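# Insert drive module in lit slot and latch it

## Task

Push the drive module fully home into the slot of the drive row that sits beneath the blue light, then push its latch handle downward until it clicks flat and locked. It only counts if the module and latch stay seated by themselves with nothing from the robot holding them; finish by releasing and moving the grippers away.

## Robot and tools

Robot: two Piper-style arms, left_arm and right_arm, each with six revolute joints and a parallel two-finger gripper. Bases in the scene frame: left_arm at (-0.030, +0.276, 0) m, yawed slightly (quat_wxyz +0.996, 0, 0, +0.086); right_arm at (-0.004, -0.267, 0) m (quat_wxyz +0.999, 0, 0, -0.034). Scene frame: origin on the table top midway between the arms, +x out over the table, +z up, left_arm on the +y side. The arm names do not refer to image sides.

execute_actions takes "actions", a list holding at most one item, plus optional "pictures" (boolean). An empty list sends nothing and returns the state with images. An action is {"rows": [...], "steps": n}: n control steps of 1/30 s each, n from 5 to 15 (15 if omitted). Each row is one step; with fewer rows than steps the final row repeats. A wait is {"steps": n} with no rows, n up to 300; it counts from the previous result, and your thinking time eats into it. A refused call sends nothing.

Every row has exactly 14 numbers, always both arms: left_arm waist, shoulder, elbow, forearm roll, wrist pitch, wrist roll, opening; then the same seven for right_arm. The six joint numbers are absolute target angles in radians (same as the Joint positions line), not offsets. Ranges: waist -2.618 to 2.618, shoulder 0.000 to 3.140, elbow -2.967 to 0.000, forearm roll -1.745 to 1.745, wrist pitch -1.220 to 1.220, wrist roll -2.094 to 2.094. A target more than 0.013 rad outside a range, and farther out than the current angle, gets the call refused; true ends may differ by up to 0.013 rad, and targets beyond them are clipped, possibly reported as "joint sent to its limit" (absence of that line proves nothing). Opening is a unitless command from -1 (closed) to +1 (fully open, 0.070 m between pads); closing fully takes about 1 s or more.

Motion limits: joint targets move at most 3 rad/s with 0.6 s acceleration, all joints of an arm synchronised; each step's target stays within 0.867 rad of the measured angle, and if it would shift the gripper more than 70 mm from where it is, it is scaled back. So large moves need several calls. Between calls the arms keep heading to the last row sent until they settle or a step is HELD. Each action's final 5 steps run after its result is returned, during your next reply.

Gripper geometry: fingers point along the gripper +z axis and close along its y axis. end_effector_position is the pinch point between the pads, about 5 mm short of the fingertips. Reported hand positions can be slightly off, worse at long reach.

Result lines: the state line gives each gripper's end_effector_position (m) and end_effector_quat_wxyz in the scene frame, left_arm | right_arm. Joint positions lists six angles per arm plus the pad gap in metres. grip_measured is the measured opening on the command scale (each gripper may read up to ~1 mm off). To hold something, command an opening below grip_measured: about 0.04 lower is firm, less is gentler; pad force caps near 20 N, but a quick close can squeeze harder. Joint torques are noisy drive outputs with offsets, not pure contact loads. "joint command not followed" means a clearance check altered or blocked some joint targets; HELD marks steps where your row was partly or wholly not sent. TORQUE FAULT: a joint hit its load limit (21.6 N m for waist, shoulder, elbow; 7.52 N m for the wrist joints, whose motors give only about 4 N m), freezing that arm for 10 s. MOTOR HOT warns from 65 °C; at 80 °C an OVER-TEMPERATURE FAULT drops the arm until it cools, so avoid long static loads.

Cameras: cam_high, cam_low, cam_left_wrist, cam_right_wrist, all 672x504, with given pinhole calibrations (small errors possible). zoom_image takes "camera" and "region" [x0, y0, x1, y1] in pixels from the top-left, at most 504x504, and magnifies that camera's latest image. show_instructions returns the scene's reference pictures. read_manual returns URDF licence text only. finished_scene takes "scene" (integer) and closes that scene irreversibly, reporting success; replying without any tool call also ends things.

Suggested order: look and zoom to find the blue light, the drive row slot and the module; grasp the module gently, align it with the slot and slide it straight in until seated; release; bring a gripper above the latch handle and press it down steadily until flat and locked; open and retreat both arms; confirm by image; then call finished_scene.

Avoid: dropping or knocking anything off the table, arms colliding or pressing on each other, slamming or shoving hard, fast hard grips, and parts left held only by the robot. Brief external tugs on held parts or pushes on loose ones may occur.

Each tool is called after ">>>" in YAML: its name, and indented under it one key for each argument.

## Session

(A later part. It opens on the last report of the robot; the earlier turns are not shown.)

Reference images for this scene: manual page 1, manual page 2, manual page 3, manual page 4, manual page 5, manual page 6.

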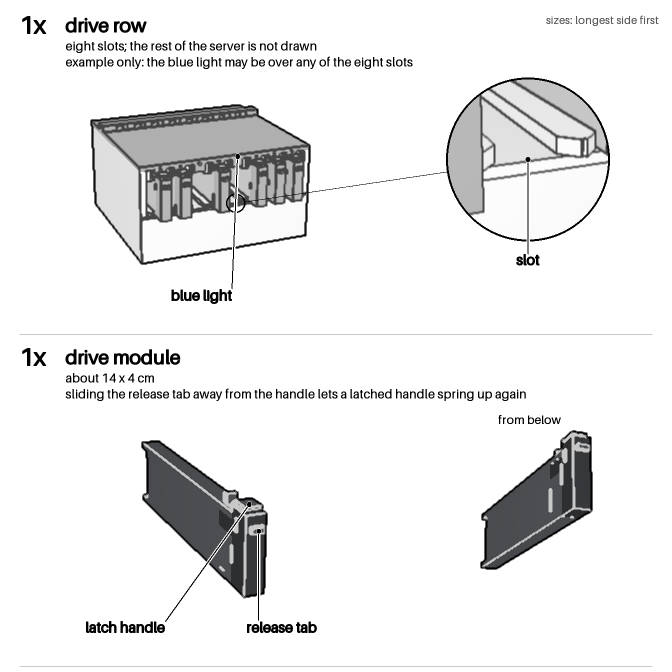

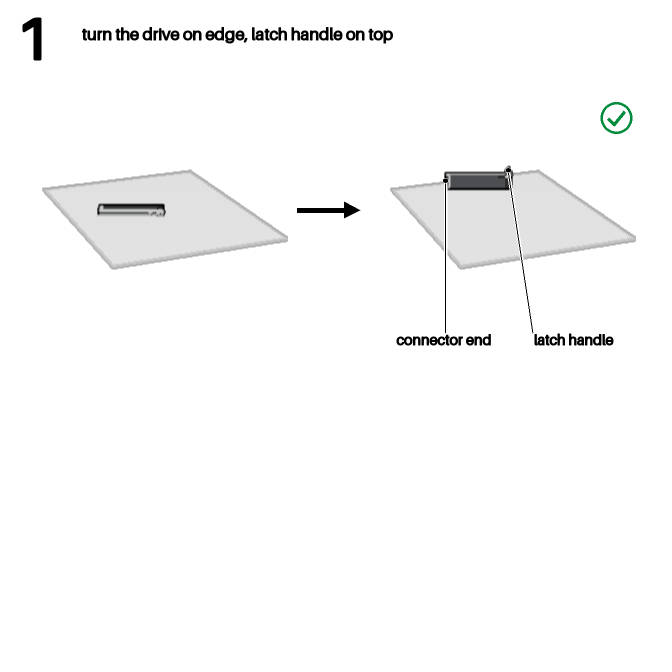

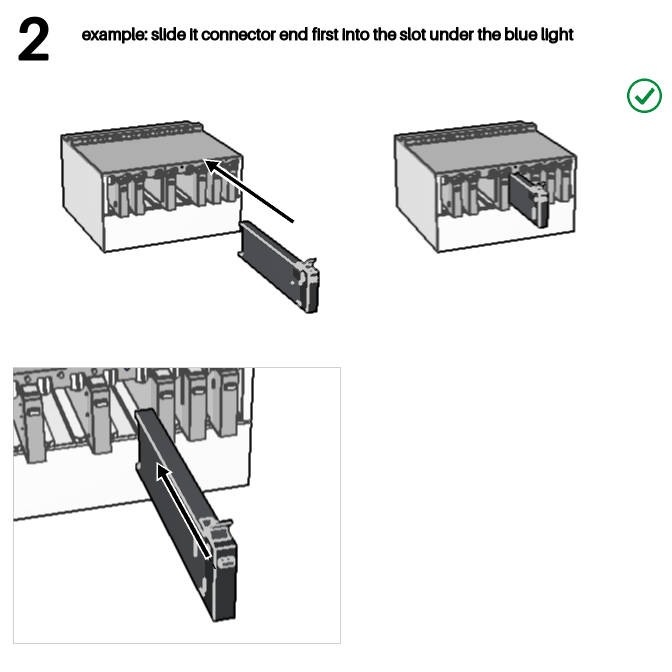

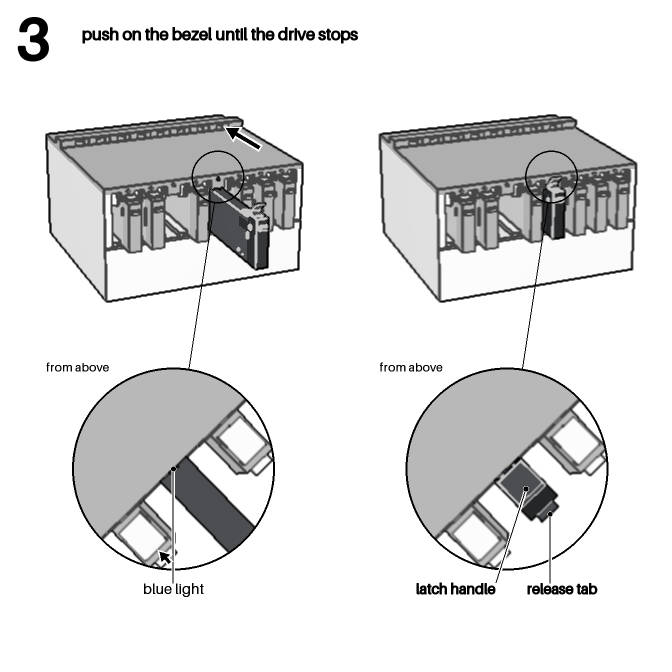

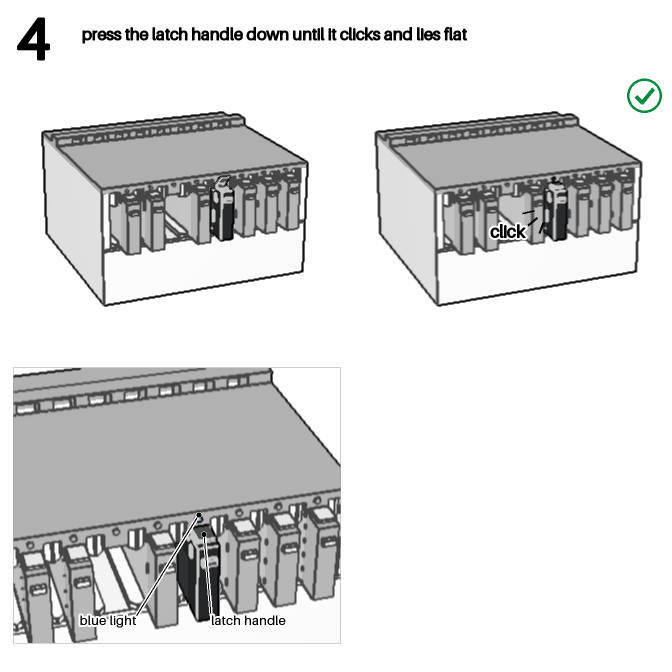

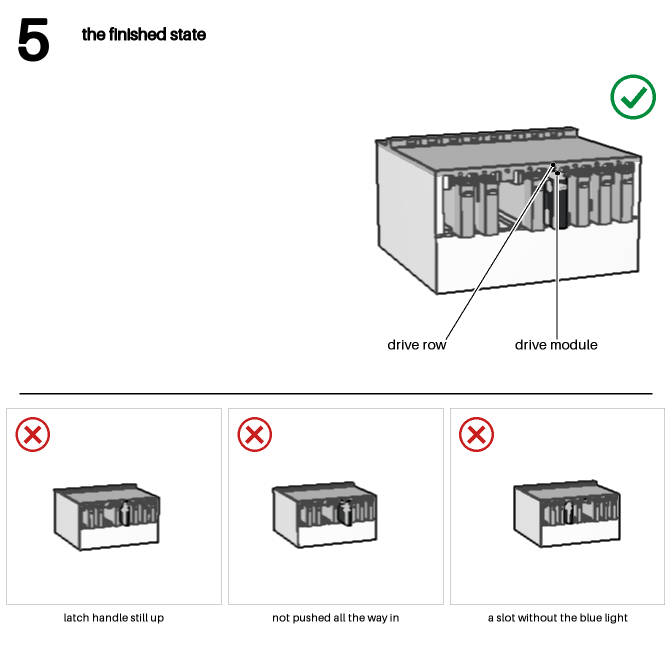

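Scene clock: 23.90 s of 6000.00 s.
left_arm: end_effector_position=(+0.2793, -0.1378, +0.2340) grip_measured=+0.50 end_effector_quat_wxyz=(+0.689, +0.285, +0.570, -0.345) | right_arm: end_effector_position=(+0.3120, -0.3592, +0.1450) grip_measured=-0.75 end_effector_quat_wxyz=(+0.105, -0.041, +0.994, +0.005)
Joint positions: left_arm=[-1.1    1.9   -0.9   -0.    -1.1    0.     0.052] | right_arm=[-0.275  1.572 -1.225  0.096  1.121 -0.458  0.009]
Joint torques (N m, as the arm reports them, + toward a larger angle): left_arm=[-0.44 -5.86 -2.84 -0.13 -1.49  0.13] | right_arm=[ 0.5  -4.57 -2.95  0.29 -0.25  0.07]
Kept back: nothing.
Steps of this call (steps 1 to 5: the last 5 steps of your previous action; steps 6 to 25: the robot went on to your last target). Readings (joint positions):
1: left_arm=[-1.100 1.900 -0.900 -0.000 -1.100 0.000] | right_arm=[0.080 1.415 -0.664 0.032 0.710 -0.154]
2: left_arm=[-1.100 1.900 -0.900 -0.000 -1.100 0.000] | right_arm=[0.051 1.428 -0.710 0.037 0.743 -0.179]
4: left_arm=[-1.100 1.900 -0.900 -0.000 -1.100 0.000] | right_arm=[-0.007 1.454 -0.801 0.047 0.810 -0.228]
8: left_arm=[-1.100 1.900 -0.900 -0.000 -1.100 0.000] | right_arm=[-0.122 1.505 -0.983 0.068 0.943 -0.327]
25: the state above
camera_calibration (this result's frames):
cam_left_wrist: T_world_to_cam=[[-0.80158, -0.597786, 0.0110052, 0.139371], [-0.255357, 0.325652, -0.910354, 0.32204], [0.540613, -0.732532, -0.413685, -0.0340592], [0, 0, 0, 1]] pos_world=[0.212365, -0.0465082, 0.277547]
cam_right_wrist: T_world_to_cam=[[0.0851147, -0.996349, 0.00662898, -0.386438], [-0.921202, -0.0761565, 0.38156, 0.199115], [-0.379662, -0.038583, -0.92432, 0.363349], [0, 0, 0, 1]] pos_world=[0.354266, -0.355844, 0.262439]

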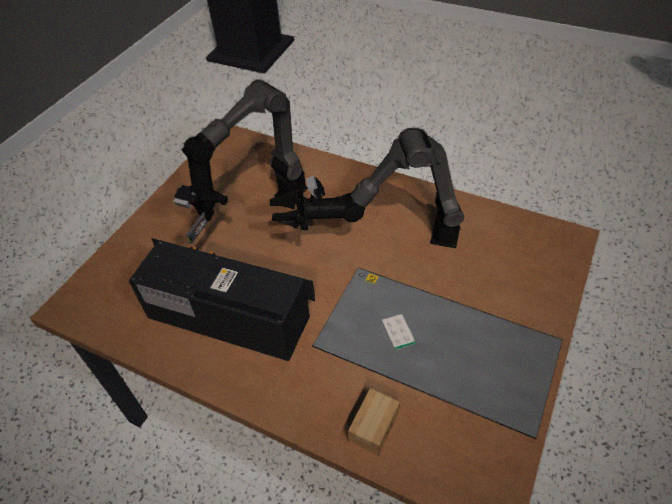

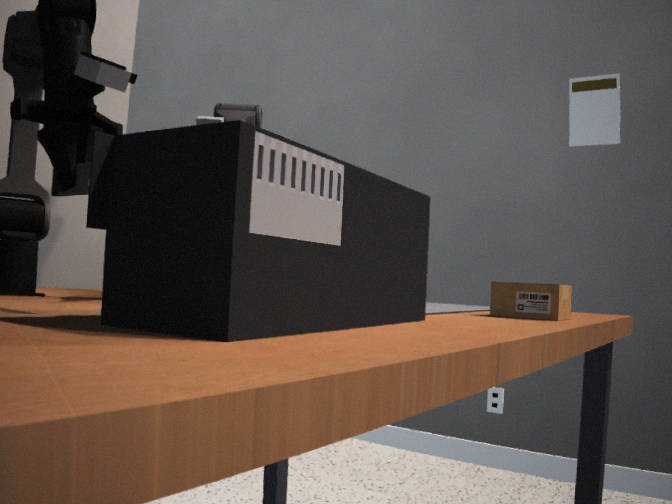

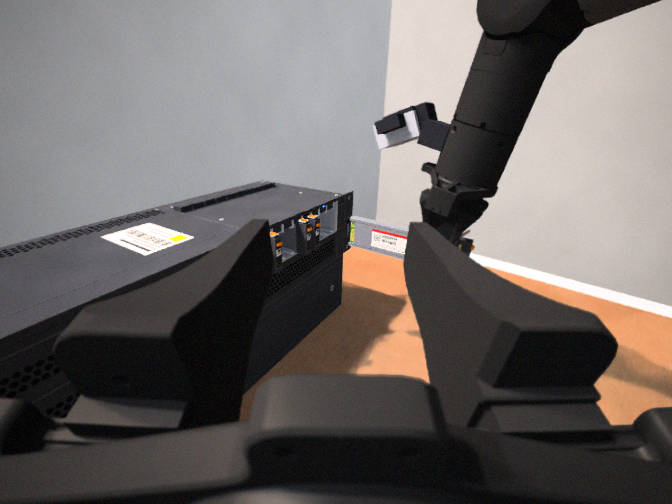

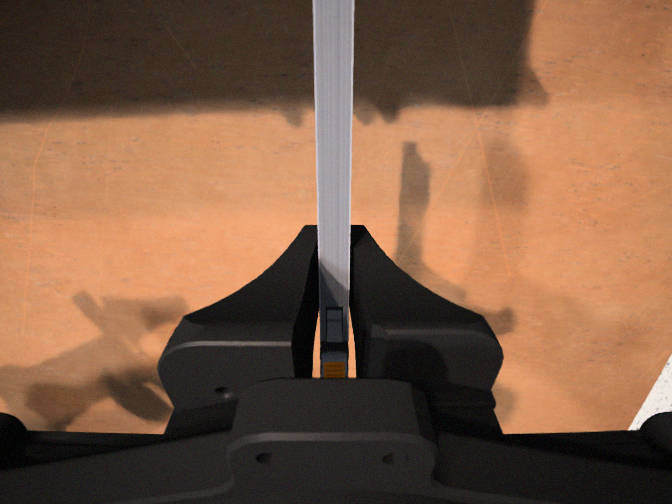

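>>> execute_actions:
  actions:
    - {"rows": [[-1.1,1.9,-0.9,0,-1.1,0,0.5, -0.25,1.6757,-1.3453,0.096,1.1376,-0.465,-0.83]], "steps": 15}

>>> execute_actions:
  actions:
    - {"steps": 8}
  pictures: true

>>> zoom_image:
  camera: "cam_left_wrist"
  region: [250, 170, 410, 290]

>>> zoom_image:
  camera: "cam_high"
  region: [150, 190, 250, 270]

Scene clock: 24.67 s of 6000.00 s.
left_arm: end_effector_position=(+0.2793, -0.1378, +0.2340) grip_measured=+0.50 end_effector_quat_wxyz=(+0.689, +0.285, +0.570, -0.345) | right_arm: end_effector_position=(+0.3432, -0.3603, +0.1431) grip_measured=-0.75 end_effector_quat_wxyz=(+0.105, -0.057, +0.993, +0.006)
Joint positions: left_arm=[-1.1    1.9   -0.9   -0.    -1.1    0.     0.052] | right_arm=[-0.249  1.679 -1.347  0.096  1.136 -0.465  0.009]
Joint torques (N m, as the arm reports them, + toward a larger angle): left_arm=[-0.39 -5.95 -2.92 -0.12 -1.5   0.15] | right_arm=[-0.02 -6.42 -3.63  0.23  0.08 -0.16]
Steps of this call (steps 1 to 13: the robot went on to your last target; steps 14 to 23: the first 10 steps of this action). Readings (joint positions):
14: left_arm=[-1.100 1.900 -0.900 -0.000 -1.100 0.000] | right_arm=[-0.275 1.573 -1.224 0.096 1.120 -0.458]
15: left_arm=[-1.100 1.900 -0.900 -0.000 -1.100 0.000] | right_arm=[-0.274 1.575 -1.226 0.096 1.120 -0.458]
17: left_arm=[-1.100 1.900 -0.900 -0.000 -1.100 0.000] | right_arm=[-0.269 1.595 -1.249 0.096 1.123 -0.458]
21: left_arm=[-1.100 1.900 -0.900 -0.000 -1.100 0.000] | right_arm=[-0.252 1.668 -1.335 0.096 1.134 -0.464]
23: the state above

Scene clock: 24.93 s of 6000.00 s.
left_arm: end_effector_position=(+0.2793, -0.1378, +0.2340) grip_measured=+0.50 end_effector_quat_wxyz=(+0.689, +0.285, +0.570, -0.345) | right_arm: end_effector_position=(+0.3428, -0.3602, +0.1438) grip_measured=-0.75 end_effector_quat_wxyz=(+0.105, -0.058, +0.993, +0.006)
Joint positions: left_arm=[-1.1    1.9   -0.9   -0.    -1.1    0.     0.052] | right_arm=[-0.249  1.677 -1.346  0.096  1.138 -0.465  0.009]
Joint torques (N m, as the arm reports them, + toward a larger angle): left_arm=[-0.35 -5.85 -2.84 -0.14 -1.5   0.12] | right_arm=[-0.9  -6.44 -3.05  0.21  0.03 -0.18]
Kept back: nothing.
Steps of this call (steps 1 to 5: the last 5 steps of your previous action; steps 6 to 8: the robot went on to your last target). Readings (joint positions):
1: left_arm=[-1.100 1.900 -0.900 -0.000 -1.100 0.000] | right_arm=[-0.249 1.679 -1.347 0.096 1.137 -0.465]
2: left_arm=[-1.100 1.900 -0.900 -0.000 -1.100 0.000] | right_arm=[-0.249 1.679 -1.347 0.096 1.137 -0.465]
4: left_arm=[-1.100 1.900 -0.900 -0.000 -1.100 0.000] | right_arm=[-0.249 1.678 -1.347 0.096 1.138 -0.465]
8: the state above
camera_calibration (this result's frames):
cam_left_wrist: T_world_to_cam=[[-0.80158, -0.597786, 0.0110053, 0.139371], [-0.255357, 0.325652, -0.910354, 0.32204], [0.540613, -0.732532, -0.413684, -0.0340593], [0, 0, 0, 1]] pos_world=[0.212365, -0.0465082, 0.277547]
cam_right_wrist: T_world_to_cam=[[0.118511, -0.992921, 0.00791068, -0.400493], [-0.918498, -0.106595, 0.380786, 0.216116], [-0.377247, -0.0523934, -0.924629, 0.368171], [0, 0, 0, 1]] pos_world=[0.384857, -0.355332, 0.261296]

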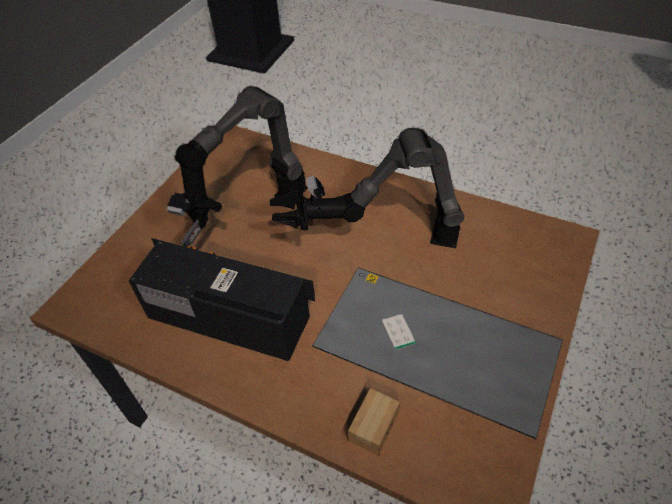

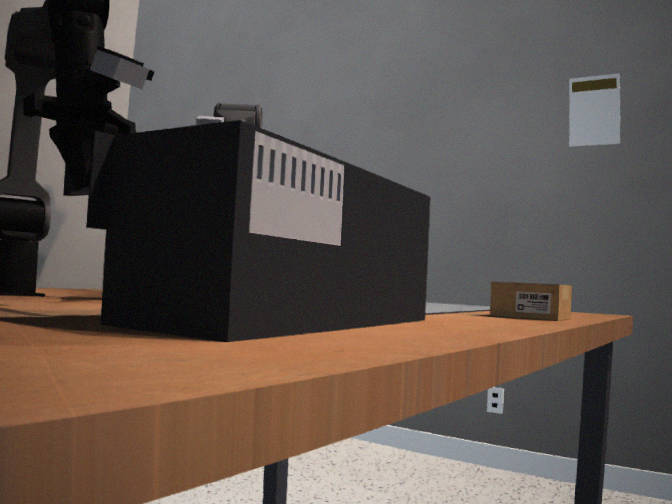

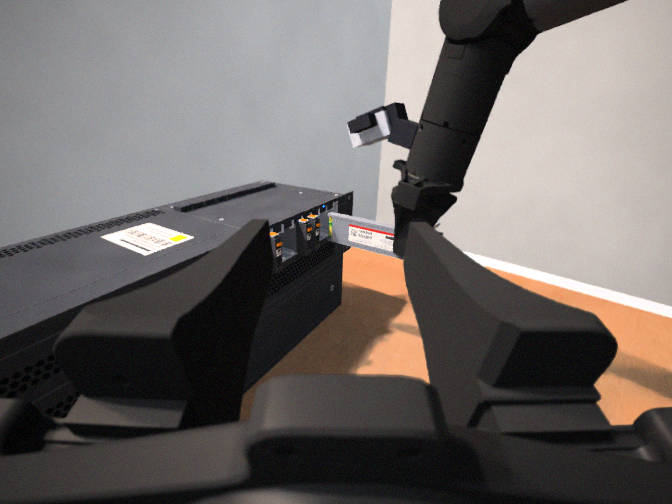

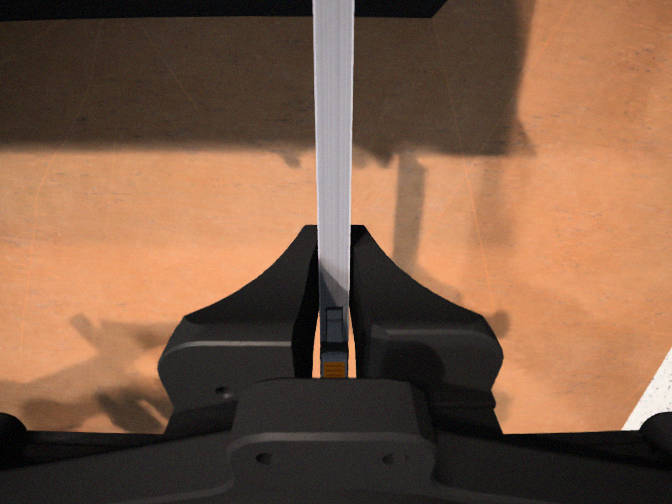

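Region (250, 170, 410, 290) of cam_left_wrist's 672x504 image, scaled by 3.150, with more detail than that image has; it fills the top 378 rows of this view, and the rest is white.

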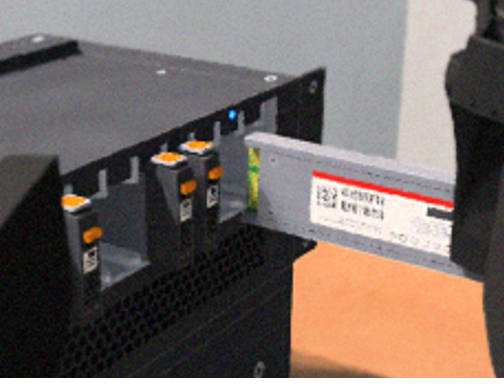

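Region (150, 190, 250, 270) of cam_high's 672x504 image, scaled by 5.040, with more detail than that image has; it fills the top 403 rows of this view, and the rest is white.

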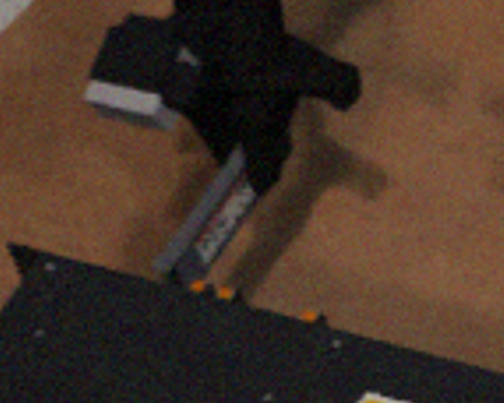

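>>> execute_actions:
  actions:
    - {"rows": [[-1.1,1.9,-0.9,0,-1.1,0,0.5, -0.264,1.6757,-1.3453,0.096,1.1376,-0.479,-0.83]], "steps": 10}

>>> execute_actions:
  actions:
    - {"rows": [[-1.1,1.9,-0.9,0,-1.1,0,0.5, -0.238,1.7477,-1.4395,0.096,1.1598,-0.453,-0.83]], "steps": 15}

>>> execute_actions:
  actions:
    - {"steps": 5}
  pictures: true

>>> zoom_image:
  camera: "cam_left_wrist"
  region: [250, 170, 410, 290]

Scene clock: 25.40 s of 6000.00 s.
left_arm: end_effector_position=(+0.2793, -0.1378, +0.2340) grip_measured=+0.50 end_effector_quat_wxyz=(+0.689, +0.285, +0.570, -0.345) | right_arm: end_effector_position=(+0.3410, -0.3657, +0.1438) grip_measured=-0.75 end_effector_quat_wxyz=(+0.105, -0.057, +0.993, +0.004)
Joint positions: left_arm=[-1.1    1.9   -0.9   -0.    -1.1    0.     0.053] | right_arm=[-0.266  1.676 -1.345  0.096  1.138 -0.48   0.009]
Joint torques (N m, as the arm reports them, + toward a larger angle): left_arm=[-0.42 -5.88 -2.74 -0.12 -1.5   0.16] | right_arm=[ 0.18 -6.27 -3.07  0.1   0.02  0.04]
Steps of this call (steps 1 to 9: the robot went on to your last target; steps 10 to 14: the first 5 steps of this action). Readings (joint positions):
10: left_arm=[-1.100 1.900 -0.900 -0.000 -1.100 0.000] | right_arm=[-0.250 1.676 -1.345 0.096 1.138 -0.465]
11: left_arm=[-1.100 1.900 -0.900 -0.000 -1.100 0.000] | right_arm=[-0.253 1.676 -1.345 0.096 1.138 -0.468]
13: left_arm=[-1.100 1.900 -0.900 -0.000 -1.100 0.000] | right_arm=[-0.265 1.676 -1.345 0.096 1.138 -0.480]
14: the state above

Scene clock: 25.90 s of 6000.00 s.
left_arm: end_effector_position=(+0.2793, -0.1378, +0.2340) grip_measured=+0.50 end_effector_quat_wxyz=(+0.689, +0.285, +0.570, -0.345) | right_arm: end_effector_position=(+0.3580, -0.3623, +0.1406) grip_measured=-0.75 end_effector_quat_wxyz=(+0.093, -0.058, +0.994, +0.009)
Joint positions: left_arm=[-1.1    1.9   -0.9   -0.    -1.1    0.     0.053] | right_arm=[-0.24   1.75  -1.434  0.09   1.176 -0.452  0.009]
Joint torques (N m, as the arm reports them, + toward a larger angle): left_arm=[-0.28 -5.96 -2.81 -0.13 -1.49  0.14] | right_arm=[ 3.11 -6.82 -7.53  1.35 -3.39 -0.1 ]
Steps of this call (steps 1 to 5: the last 5 steps of your previous action; steps 6 to 15: the first 10 steps of this action). Readings (joint positions):
6: left_arm=[-1.100 1.900 -0.900 -0.000 -1.100 0.000] | right_arm=[-0.265 1.676 -1.345 0.096 1.138 -0.480]
7: left_arm=[-1.100 1.900 -0.900 -0.000 -1.100 0.000] | right_arm=[-0.264 1.677 -1.347 0.096 1.138 -0.479]
9: left_arm=[-1.100 1.900 -0.900 -0.000 -1.100 0.000] | right_arm=[-0.257 1.694 -1.370 0.096 1.145 -0.472]
13: left_arm=[-1.100 1.900 -0.900 -0.000 -1.100 0.000] | right_arm=[-0.240 1.747 -1.432 0.091 1.175 -0.453]
15: the state above

Scene clock: 26.07 s of 6000.00 s.
left_arm: end_effector_position=(+0.2793, -0.1378, +0.2340) grip_measured=+0.50 end_effector_quat_wxyz=(+0.689, +0.285, +0.570, -0.345) | right_arm: end_effector_position=(+0.3581, -0.3621, +0.1408) grip_measured=-0.75 end_effector_quat_wxyz=(+0.093, -0.058, +0.994, +0.010)
Joint positions: left_arm=[-1.1    1.9   -0.9   -0.    -1.1    0.     0.052] | right_arm=[-0.24   1.75  -1.435  0.091  1.177 -0.452  0.009]
Joint torques (N m, as the arm reports them, + toward a larger angle): left_arm=[-0.35 -5.88 -2.81 -0.14 -1.49  0.16] | right_arm=[ 4.02 -7.47 -9.06  1.86 -3.47 -0.19]
Kept back: nothing.
Steps of this call (steps 1 to 5: the last 5 steps of your previous action). Readings (joint positions):
1: left_arm=[-1.100 1.900 -0.900 -0.000 -1.100 0.000] | right_arm=[-0.240 1.750 -1.434 0.090 1.176 -0.452]
2: left_arm=[-1.100 1.900 -0.900 -0.000 -1.100 0.000] | right_arm=[-0.240 1.750 -1.434 0.090 1.176 -0.452]
4: left_arm=[-1.100 1.900 -0.900 -0.000 -1.100 0.000] | right_arm=[-0.240 1.750 -1.434 0.091 1.176 -0.452]
5: the state above
camera_calibration (this result's frames):
cam_left_wrist: T_world_to_cam=[[-0.80158, -0.597786, 0.0110053, 0.139371], [-0.255357, 0.325652, -0.910354, 0.32204], [0.540613, -0.732532, -0.413684, -0.0340593], [0, 0, 0, 1]] pos_world=[0.212365, -0.0465083, 0.277547]
cam_right_wrist: T_world_to_cam=[[0.120532, -0.992709, -0.0009478, -0.403591], [-0.908732, -0.11072, 0.402427, 0.22307], [-0.399598, -0.047644, -0.915452, 0.379427], [0, 0, 0, 1]] pos_world=[0.402975, -0.357872, 0.257195]

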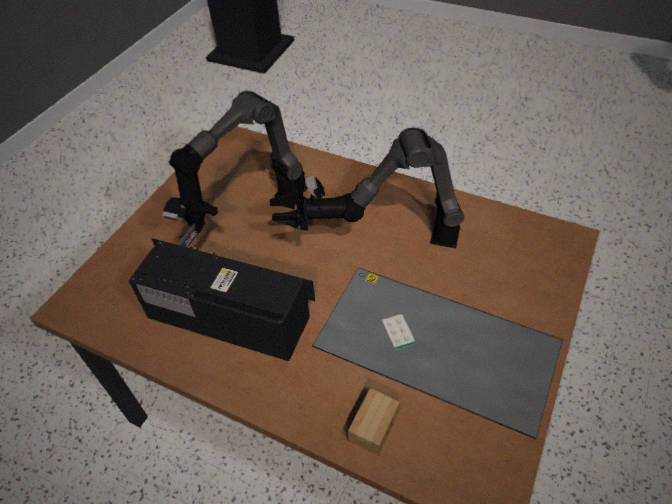

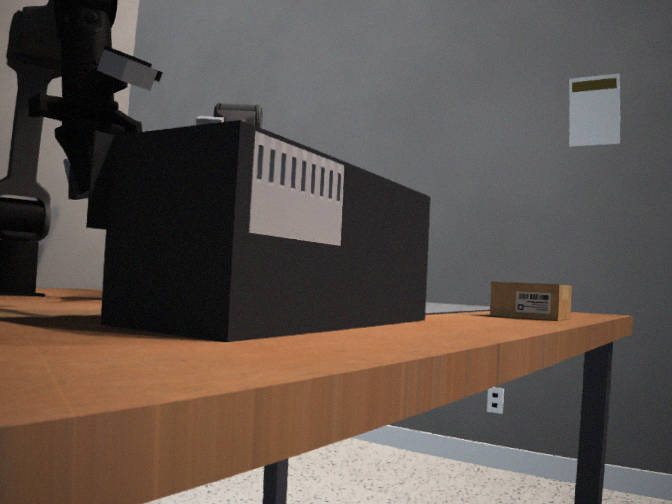

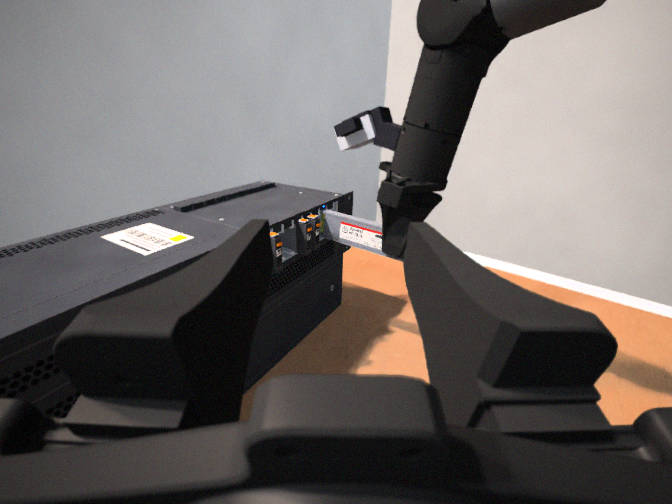

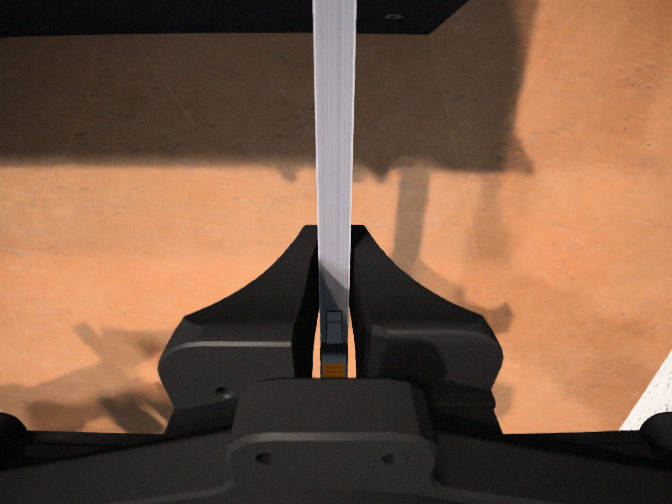

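Region (250, 170, 410, 290) of cam_left_wrist's 672x504 image, scaled by 3.150, with more detail than that image has; it fills the top 378 rows of this view, and the rest is white.

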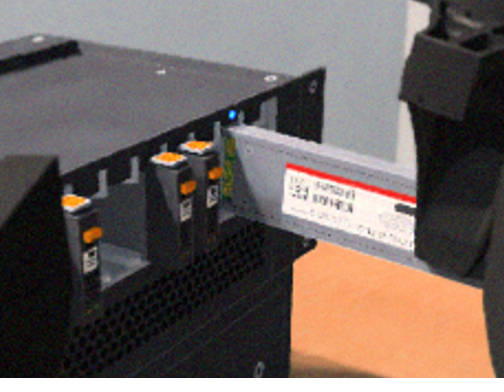

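>>> execute_actions:
  actions:
    - {"rows":[[-1.1,1.9,-0.9,0,-1.1,0,0.5,-0.264,1.6757,-1.3453,0.096,1.1376,-0.479,-0.83]],"steps":15}
  pictures: true

Scene clock: 29.60 s of 6000.00 s.
left_arm: end_effector_position=(+0.2793, -0.1378, +0.2340) grip_measured=+0.50 end_effector_quat_wxyz=(+0.689, +0.285, +0.570, -0.345) | right_arm: end_effector_position=(+0.3456, -0.3643, +0.1481) grip_measured=-0.75 end_effector_quat_wxyz=(+0.117, -0.058, +0.991, +0.003)
Joint positions: left_arm=[-1.1    1.9   -0.9   -0.    -1.1    0.     0.052] | right_arm=[-0.261  1.67  -1.35   0.103  1.124 -0.481  0.009]
Joint torques (N m, as the arm reports them, + toward a larger angle): left_arm=[-0.38 -5.78 -2.68 -0.13 -1.49  0.14] | right_arm=[-0.91 -5.02 -3.05 -0.02 -0.05  0.02]
Steps of this call (steps 1 to 15: the robot went on to your last target; steps 16 to 90: nothing new was sent; then 0.20 s passed at rest; steps 91 to 100: the first 10 steps of this action). Readings (joint positions):
91: left_arm=[-1.100 1.900 -0.900 -0.000 -1.100 0.000] | right_arm=[-0.238 1.748 -1.440 0.096 1.187 -0.453]
92: left_arm=[-1.100 1.900 -0.900 -0.000 -1.100 0.000] | right_arm=[-0.238 1.746 -1.438 0.096 1.187 -0.454]
94: left_arm=[-1.100 1.900 -0.900 -0.000 -1.100 0.000] | right_arm=[-0.243 1.727 -1.418 0.101 1.159 -0.462]
98: left_arm=[-1.100 1.900 -0.900 -0.000 -1.100 0.000] | right_arm=[-0.260 1.671 -1.355 0.106 1.120 -0.481]
100: the state above
camera_calibration (this result's frames):
cam_left_wrist: T_world_to_cam=[[-0.80158, -0.597786, 0.0110051, 0.139371], [-0.255356, 0.325652, -0.910354, 0.32204], [0.540613, -0.732532, -0.413684, -0.0340593], [0, 0, 0, 1]] pos_world=[0.212365, -0.0465083, 0.277547]
cam_right_wrist: T_world_to_cam=[[0.119033, -0.99277, 0.0154875, -0.406205], [-0.927611, -0.105631, 0.358302, 0.223463], [-0.354076, -0.0570161, -0.933477, 0.364591], [0, 0, 0, 1]] pos_world=[0.384731, -0.358876, 0.266561]

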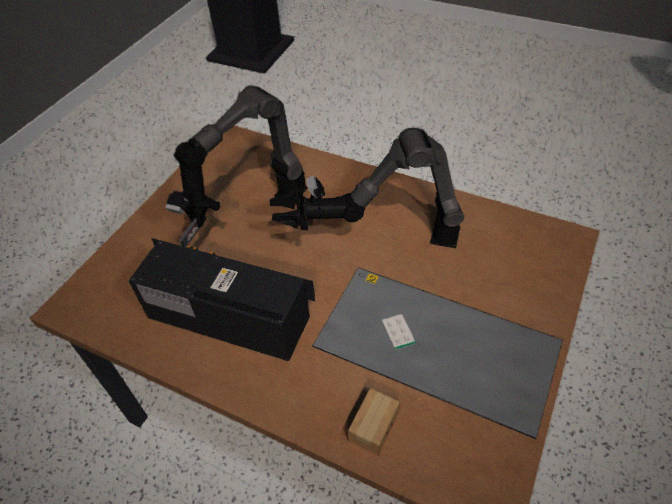

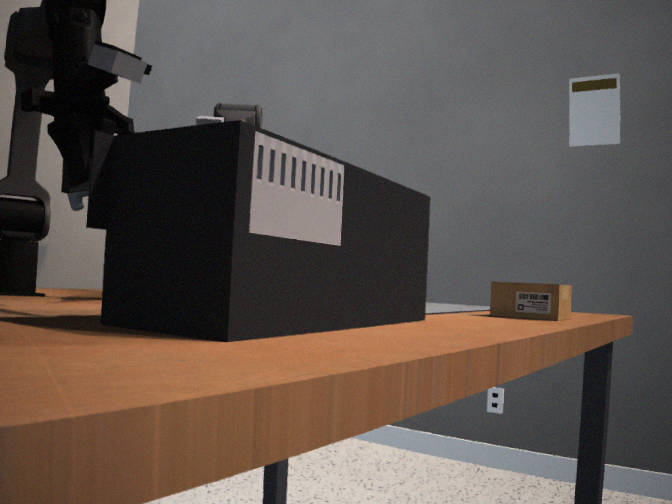

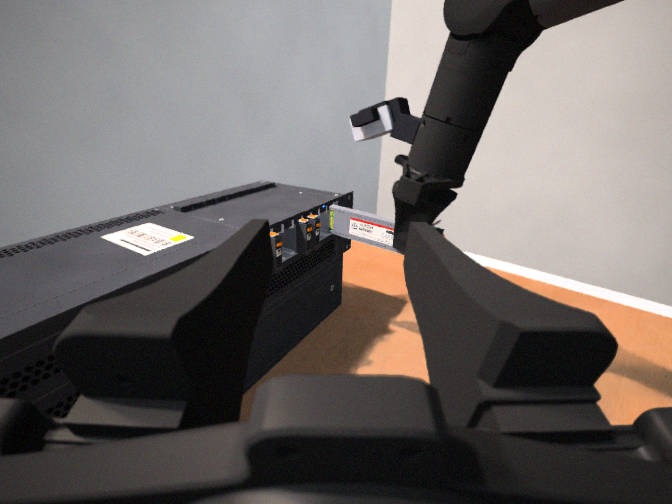

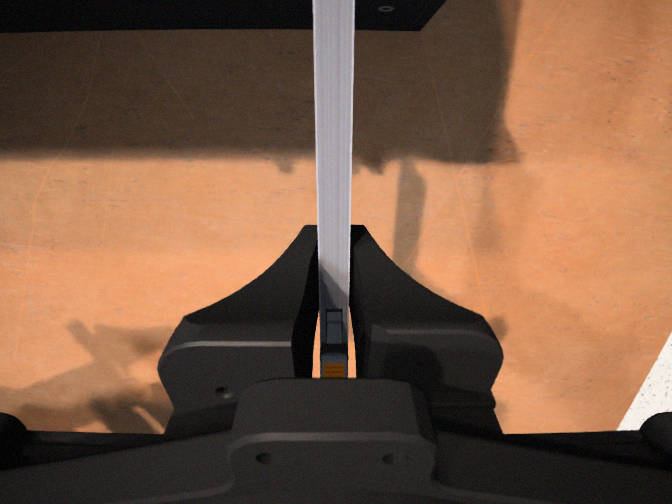

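>>> zoom_image:
  camera: "cam_left_wrist"
  region: [260, 180, 420, 280]

>>> zoom_image:
  camera: "cam_high"
  region: [150, 190, 250, 270]

Region (260, 180, 420, 280) of cam_left_wrist's 672x504 image, scaled by 3.150, with more detail than that image has; it fills the top 315 rows of this view, and the rest is white.

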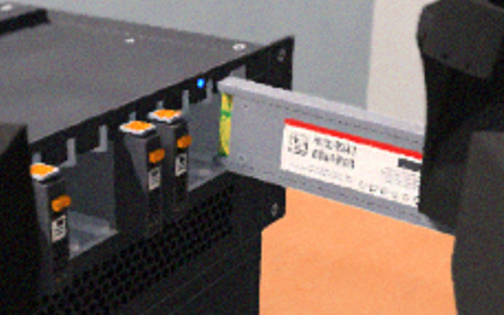

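Region (150, 190, 250, 270) of cam_high's 672x504 image, scaled by 5.040, with more detail than that image has; it fills the top 403 rows of this view, and the rest is white.

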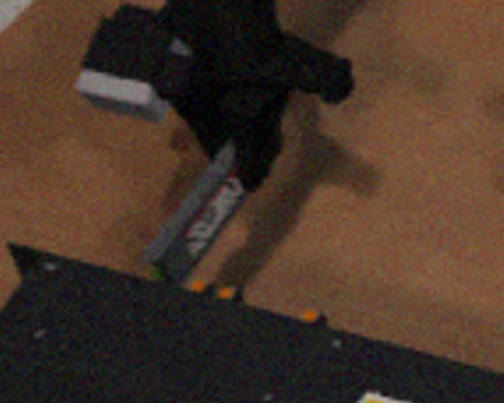

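>>> execute_actions:
  actions:
    - {"rows":[[-1.1,1.9,-0.9,0,-1.1,0,0.5,-0.264,1.6784,-1.3287,0.096,1.1183,-0.479,-0.83]],"steps":12}

>>> execute_actions:
  actions:
    - {"rows":[[-1.1,1.9,-0.9,0,-1.1,0,0.5,-0.238,1.7504,-1.4229,0.096,1.1405,-0.453,-0.83]],"steps":15}
  pictures: true

>>> execute_actions:
  actions:
    - {"steps":8}

Scene clock: 30.23 s of 6000.00 s.
left_arm: end_effector_position=(+0.2793, -0.1378, +0.2340) grip_measured=+0.50 end_effector_quat_wxyz=(+0.689, +0.285, +0.570, -0.345) | right_arm: end_effector_position=(+0.3407, -0.3652, +0.1380) grip_measured=-0.75 end_effector_quat_wxyz=(+0.104, -0.057, +0.993, +0.004)
Joint positions: left_arm=[-1.1    1.9   -0.9   -0.    -1.1    0.     0.052] | right_arm=[-0.264  1.679 -1.327  0.096  1.117 -0.479  0.009]
Joint torques (N m, as the arm reports them, + toward a larger angle): left_arm=[-0.46 -5.9  -2.73 -0.13 -1.48  0.14] | right_arm=[-0.98 -5.56 -3.84 -0.07 -0.02  0.07]
Steps of this call (steps 1 to 5: the last 5 steps of your previous action; steps 6 to 12: the robot went on to your last target; steps 13 to 19: the first 7 steps of this action). Readings (joint positions):
13: left_arm=[-1.100 1.900 -0.900 -0.000 -1.100 0.000] | right_arm=[-0.264 1.675 -1.346 0.096 1.137 -0.479]
14: left_arm=[-1.100 1.900 -0.900 -0.000 -1.100 0.000] | right_arm=[-0.264 1.675 -1.343 0.096 1.135 -0.479]
16: left_arm=[-1.100 1.900 -0.900 -0.000 -1.100 0.000] | right_arm=[-0.264 1.678 -1.329 0.096 1.119 -0.479]
19: the state above

Scene clock: 30.73 s of 6000.00 s.
left_arm: end_effector_position=(+0.2793, -0.1378, +0.2340) grip_measured=+0.50 end_effector_quat_wxyz=(+0.689, +0.285, +0.570, -0.345) | right_arm: end_effector_position=(+0.3591, -0.3630, +0.1362) grip_measured=-0.75 end_effector_quat_wxyz=(+0.095, -0.057, +0.994, +0.008)
Joint positions: left_arm=[-1.1    1.9   -0.9   -0.    -1.1    0.     0.052] | right_arm=[-0.24   1.753 -1.42   0.09   1.154 -0.452  0.009]
Joint torques (N m, as the arm reports them, + toward a larger angle): left_arm=[-0.45 -5.76 -2.8  -0.12 -1.5   0.15] | right_arm=[ 3.02 -6.58 -6.68  1.27 -2.76 -0.16]
Steps of this call (steps 1 to 5: the last 5 steps of your previous action; steps 6 to 15: the first 10 steps of this action). Readings (joint positions):
6: left_arm=[-1.100 1.900 -0.900 -0.000 -1.100 0.000] | right_arm=[-0.264 1.679 -1.327 0.096 1.118 -0.479]
7: left_arm=[-1.100 1.900 -0.900 -0.000 -1.100 0.000] | right_arm=[-0.264 1.681 -1.330 0.096 1.119 -0.478]
9: left_arm=[-1.100 1.900 -0.900 -0.000 -1.100 0.000] | right_arm=[-0.258 1.698 -1.356 0.096 1.125 -0.471]
13: left_arm=[-1.100 1.900 -0.900 -0.000 -1.100 0.000] | right_arm=[-0.241 1.751 -1.418 0.091 1.153 -0.453]
15: the state above
camera_calibration (this result's frames):
cam_left_wrist: T_world_to_cam=[[-0.80158, -0.597786, 0.0110051, 0.139371], [-0.255356, 0.325652, -0.910354, 0.32204], [0.540613, -0.732532, -0.413684, -0.0340593], [0, 0, 0, 1]] pos_world=[0.212365, -0.0465082, 0.277547]
cam_right_wrist: T_world_to_cam=[[0.118028, -0.993008, 0.0021579, -0.404233], [-0.910513, -0.107355, 0.3993, 0.227948], [-0.396276, -0.0490933, -0.916818, 0.374076], [0, 0, 0, 1]] pos_world=[0.403498, -0.358571, 0.252812]

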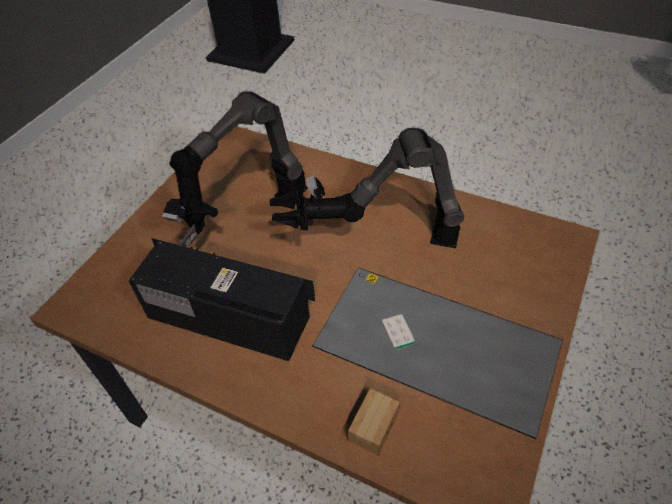

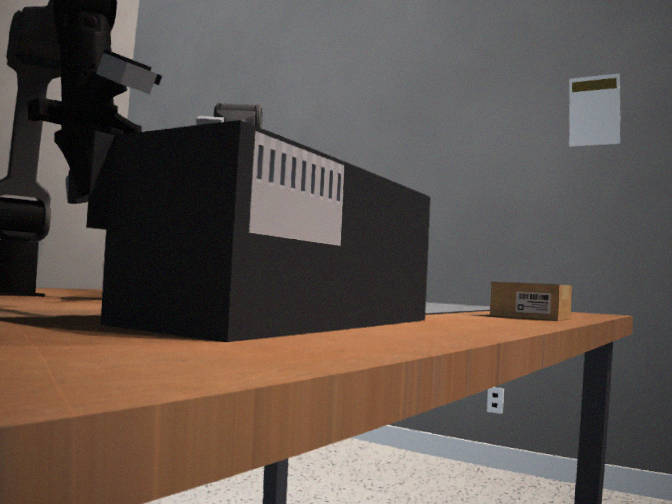

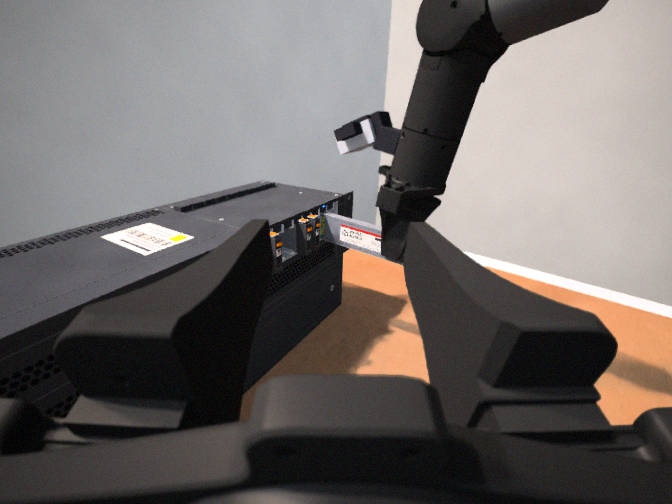

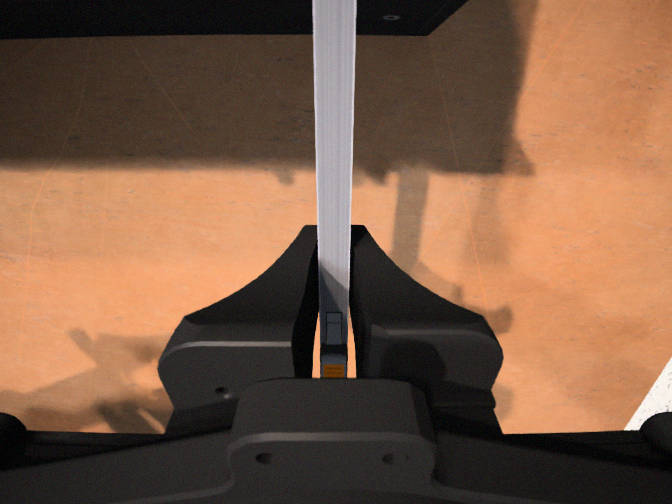

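Scene clock: 31.00 s of 6000.00 s.
left_arm: end_effector_position=(+0.2793, -0.1378, +0.2340) grip_measured=+0.50 end_effector_quat_wxyz=(+0.689, +0.285, +0.570, -0.345) | right_arm: end_effector_position=(+0.3593, -0.3626, +0.1365) grip_measured=-0.75 end_effector_quat_wxyz=(+0.096, -0.057, +0.994, +0.008)
Joint positions: left_arm=[-1.1    1.9   -0.9   -0.    -1.1    0.     0.053] | right_arm=[-0.24   1.752 -1.42   0.092  1.154 -0.452  0.009]
Joint torques (N m, as the arm reports them, + toward a larger angle): left_arm=[-0.48 -5.77 -2.89 -0.12 -1.49  0.15] | right_arm=[ 5.16 -7.46 -8.31  2.12 -3.46 -0.35]
Kept back: nothing.
Steps of this call (steps 1 to 5: the last 5 steps of your previous action; steps 6 to 8: the robot went on to your last target). Readings (joint positions):
1: left_arm=[-1.100 1.900 -0.900 -0.000 -1.100 0.000] | right_arm=[-0.240 1.753 -1.420 0.090 1.154 -0.452]
2: left_arm=[-1.100 1.900 -0.900 -0.000 -1.100 0.000] | right_arm=[-0.240 1.753 -1.420 0.090 1.154 -0.452]
4: left_arm=[-1.100 1.900 -0.900 -0.000 -1.100 0.000] | right_arm=[-0.240 1.753 -1.420 0.090 1.153 -0.452]
8: the state above

Blocked; back off.

>>> execute_actions:
  actions:
    - {"rows":[[-1.1,1.9,-0.9,0,-1.1,0,0.5,-0.251,1.7144,-1.3758,0.096,1.1294,-0.466,-0.83]],"steps":12}

>>> zoom_image:
  camera: "cam_left_wrist"
  region: [290, 190, 370, 250]

>>> zoom_image:
  camera: "cam_high"
  region: [160, 210, 230, 265]

Scene clock: 31.37 s of 6000.00 s.
left_arm: end_effector_position=(+0.2793, -0.1378, +0.2340) grip_measured=+0.50 end_effector_quat_wxyz=(+0.689, +0.285, +0.570, -0.345) | right_arm: end_effector_position=(+0.3583, -0.3627, +0.1431) grip_measured=-0.75 end_effector_quat_wxyz=(+0.119, -0.058, +0.991, +0.004)
Joint positions: left_arm=[-1.1    1.9   -0.9   -0.    -1.1    0.     0.052] | right_arm=[-0.247  1.711 -1.382  0.105  1.111 -0.468  0.009]
Joint torques (N m, as the arm reports them, + toward a larger angle): left_arm=[-0.31 -5.92 -2.97 -0.13 -1.49  0.11] | right_arm=[-0.64 -5.5  -3.96  0.19 -0.17 -0.03]
Steps of this call (steps 1 to 4: the robot went on to your last target; steps 5 to 11: the first 7 steps of this action). Readings (joint positions):
5: left_arm=[-1.100 1.900 -0.900 -0.000 -1.100 0.000] | right_arm=[-0.239 1.752 -1.420 0.094 1.155 -0.452]
6: left_arm=[-1.100 1.900 -0.900 -0.000 -1.100 0.000] | right_arm=[-0.239 1.749 -1.419 0.094 1.155 -0.453]
8: left_arm=[-1.100 1.900 -0.900 -0.000 -1.100 0.000] | right_arm=[-0.244 1.732 -1.399 0.099 1.133 -0.460]
11: the state above

Region (290, 190, 370, 250) of cam_left_wrist's 672x504 image, scaled by 6.300, with more detail than that image has; it fills the top 378 rows of this view, and the rest is white.

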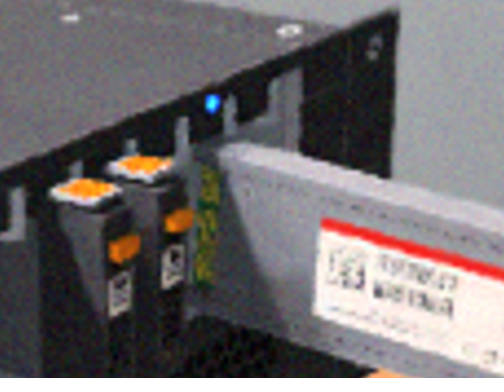

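Region (160, 210, 230, 265) of cam_high's 672x504 image, scaled by 7.200, with more detail than that image has; it fills the top 396 rows of this view, and the rest is white.

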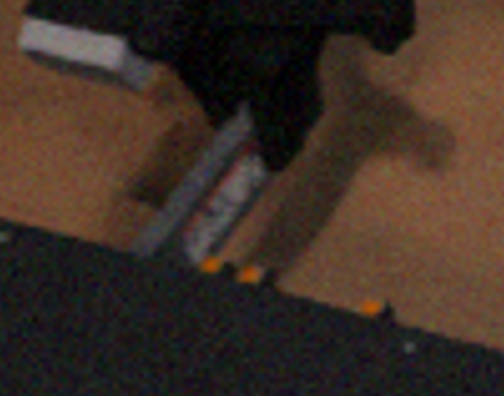

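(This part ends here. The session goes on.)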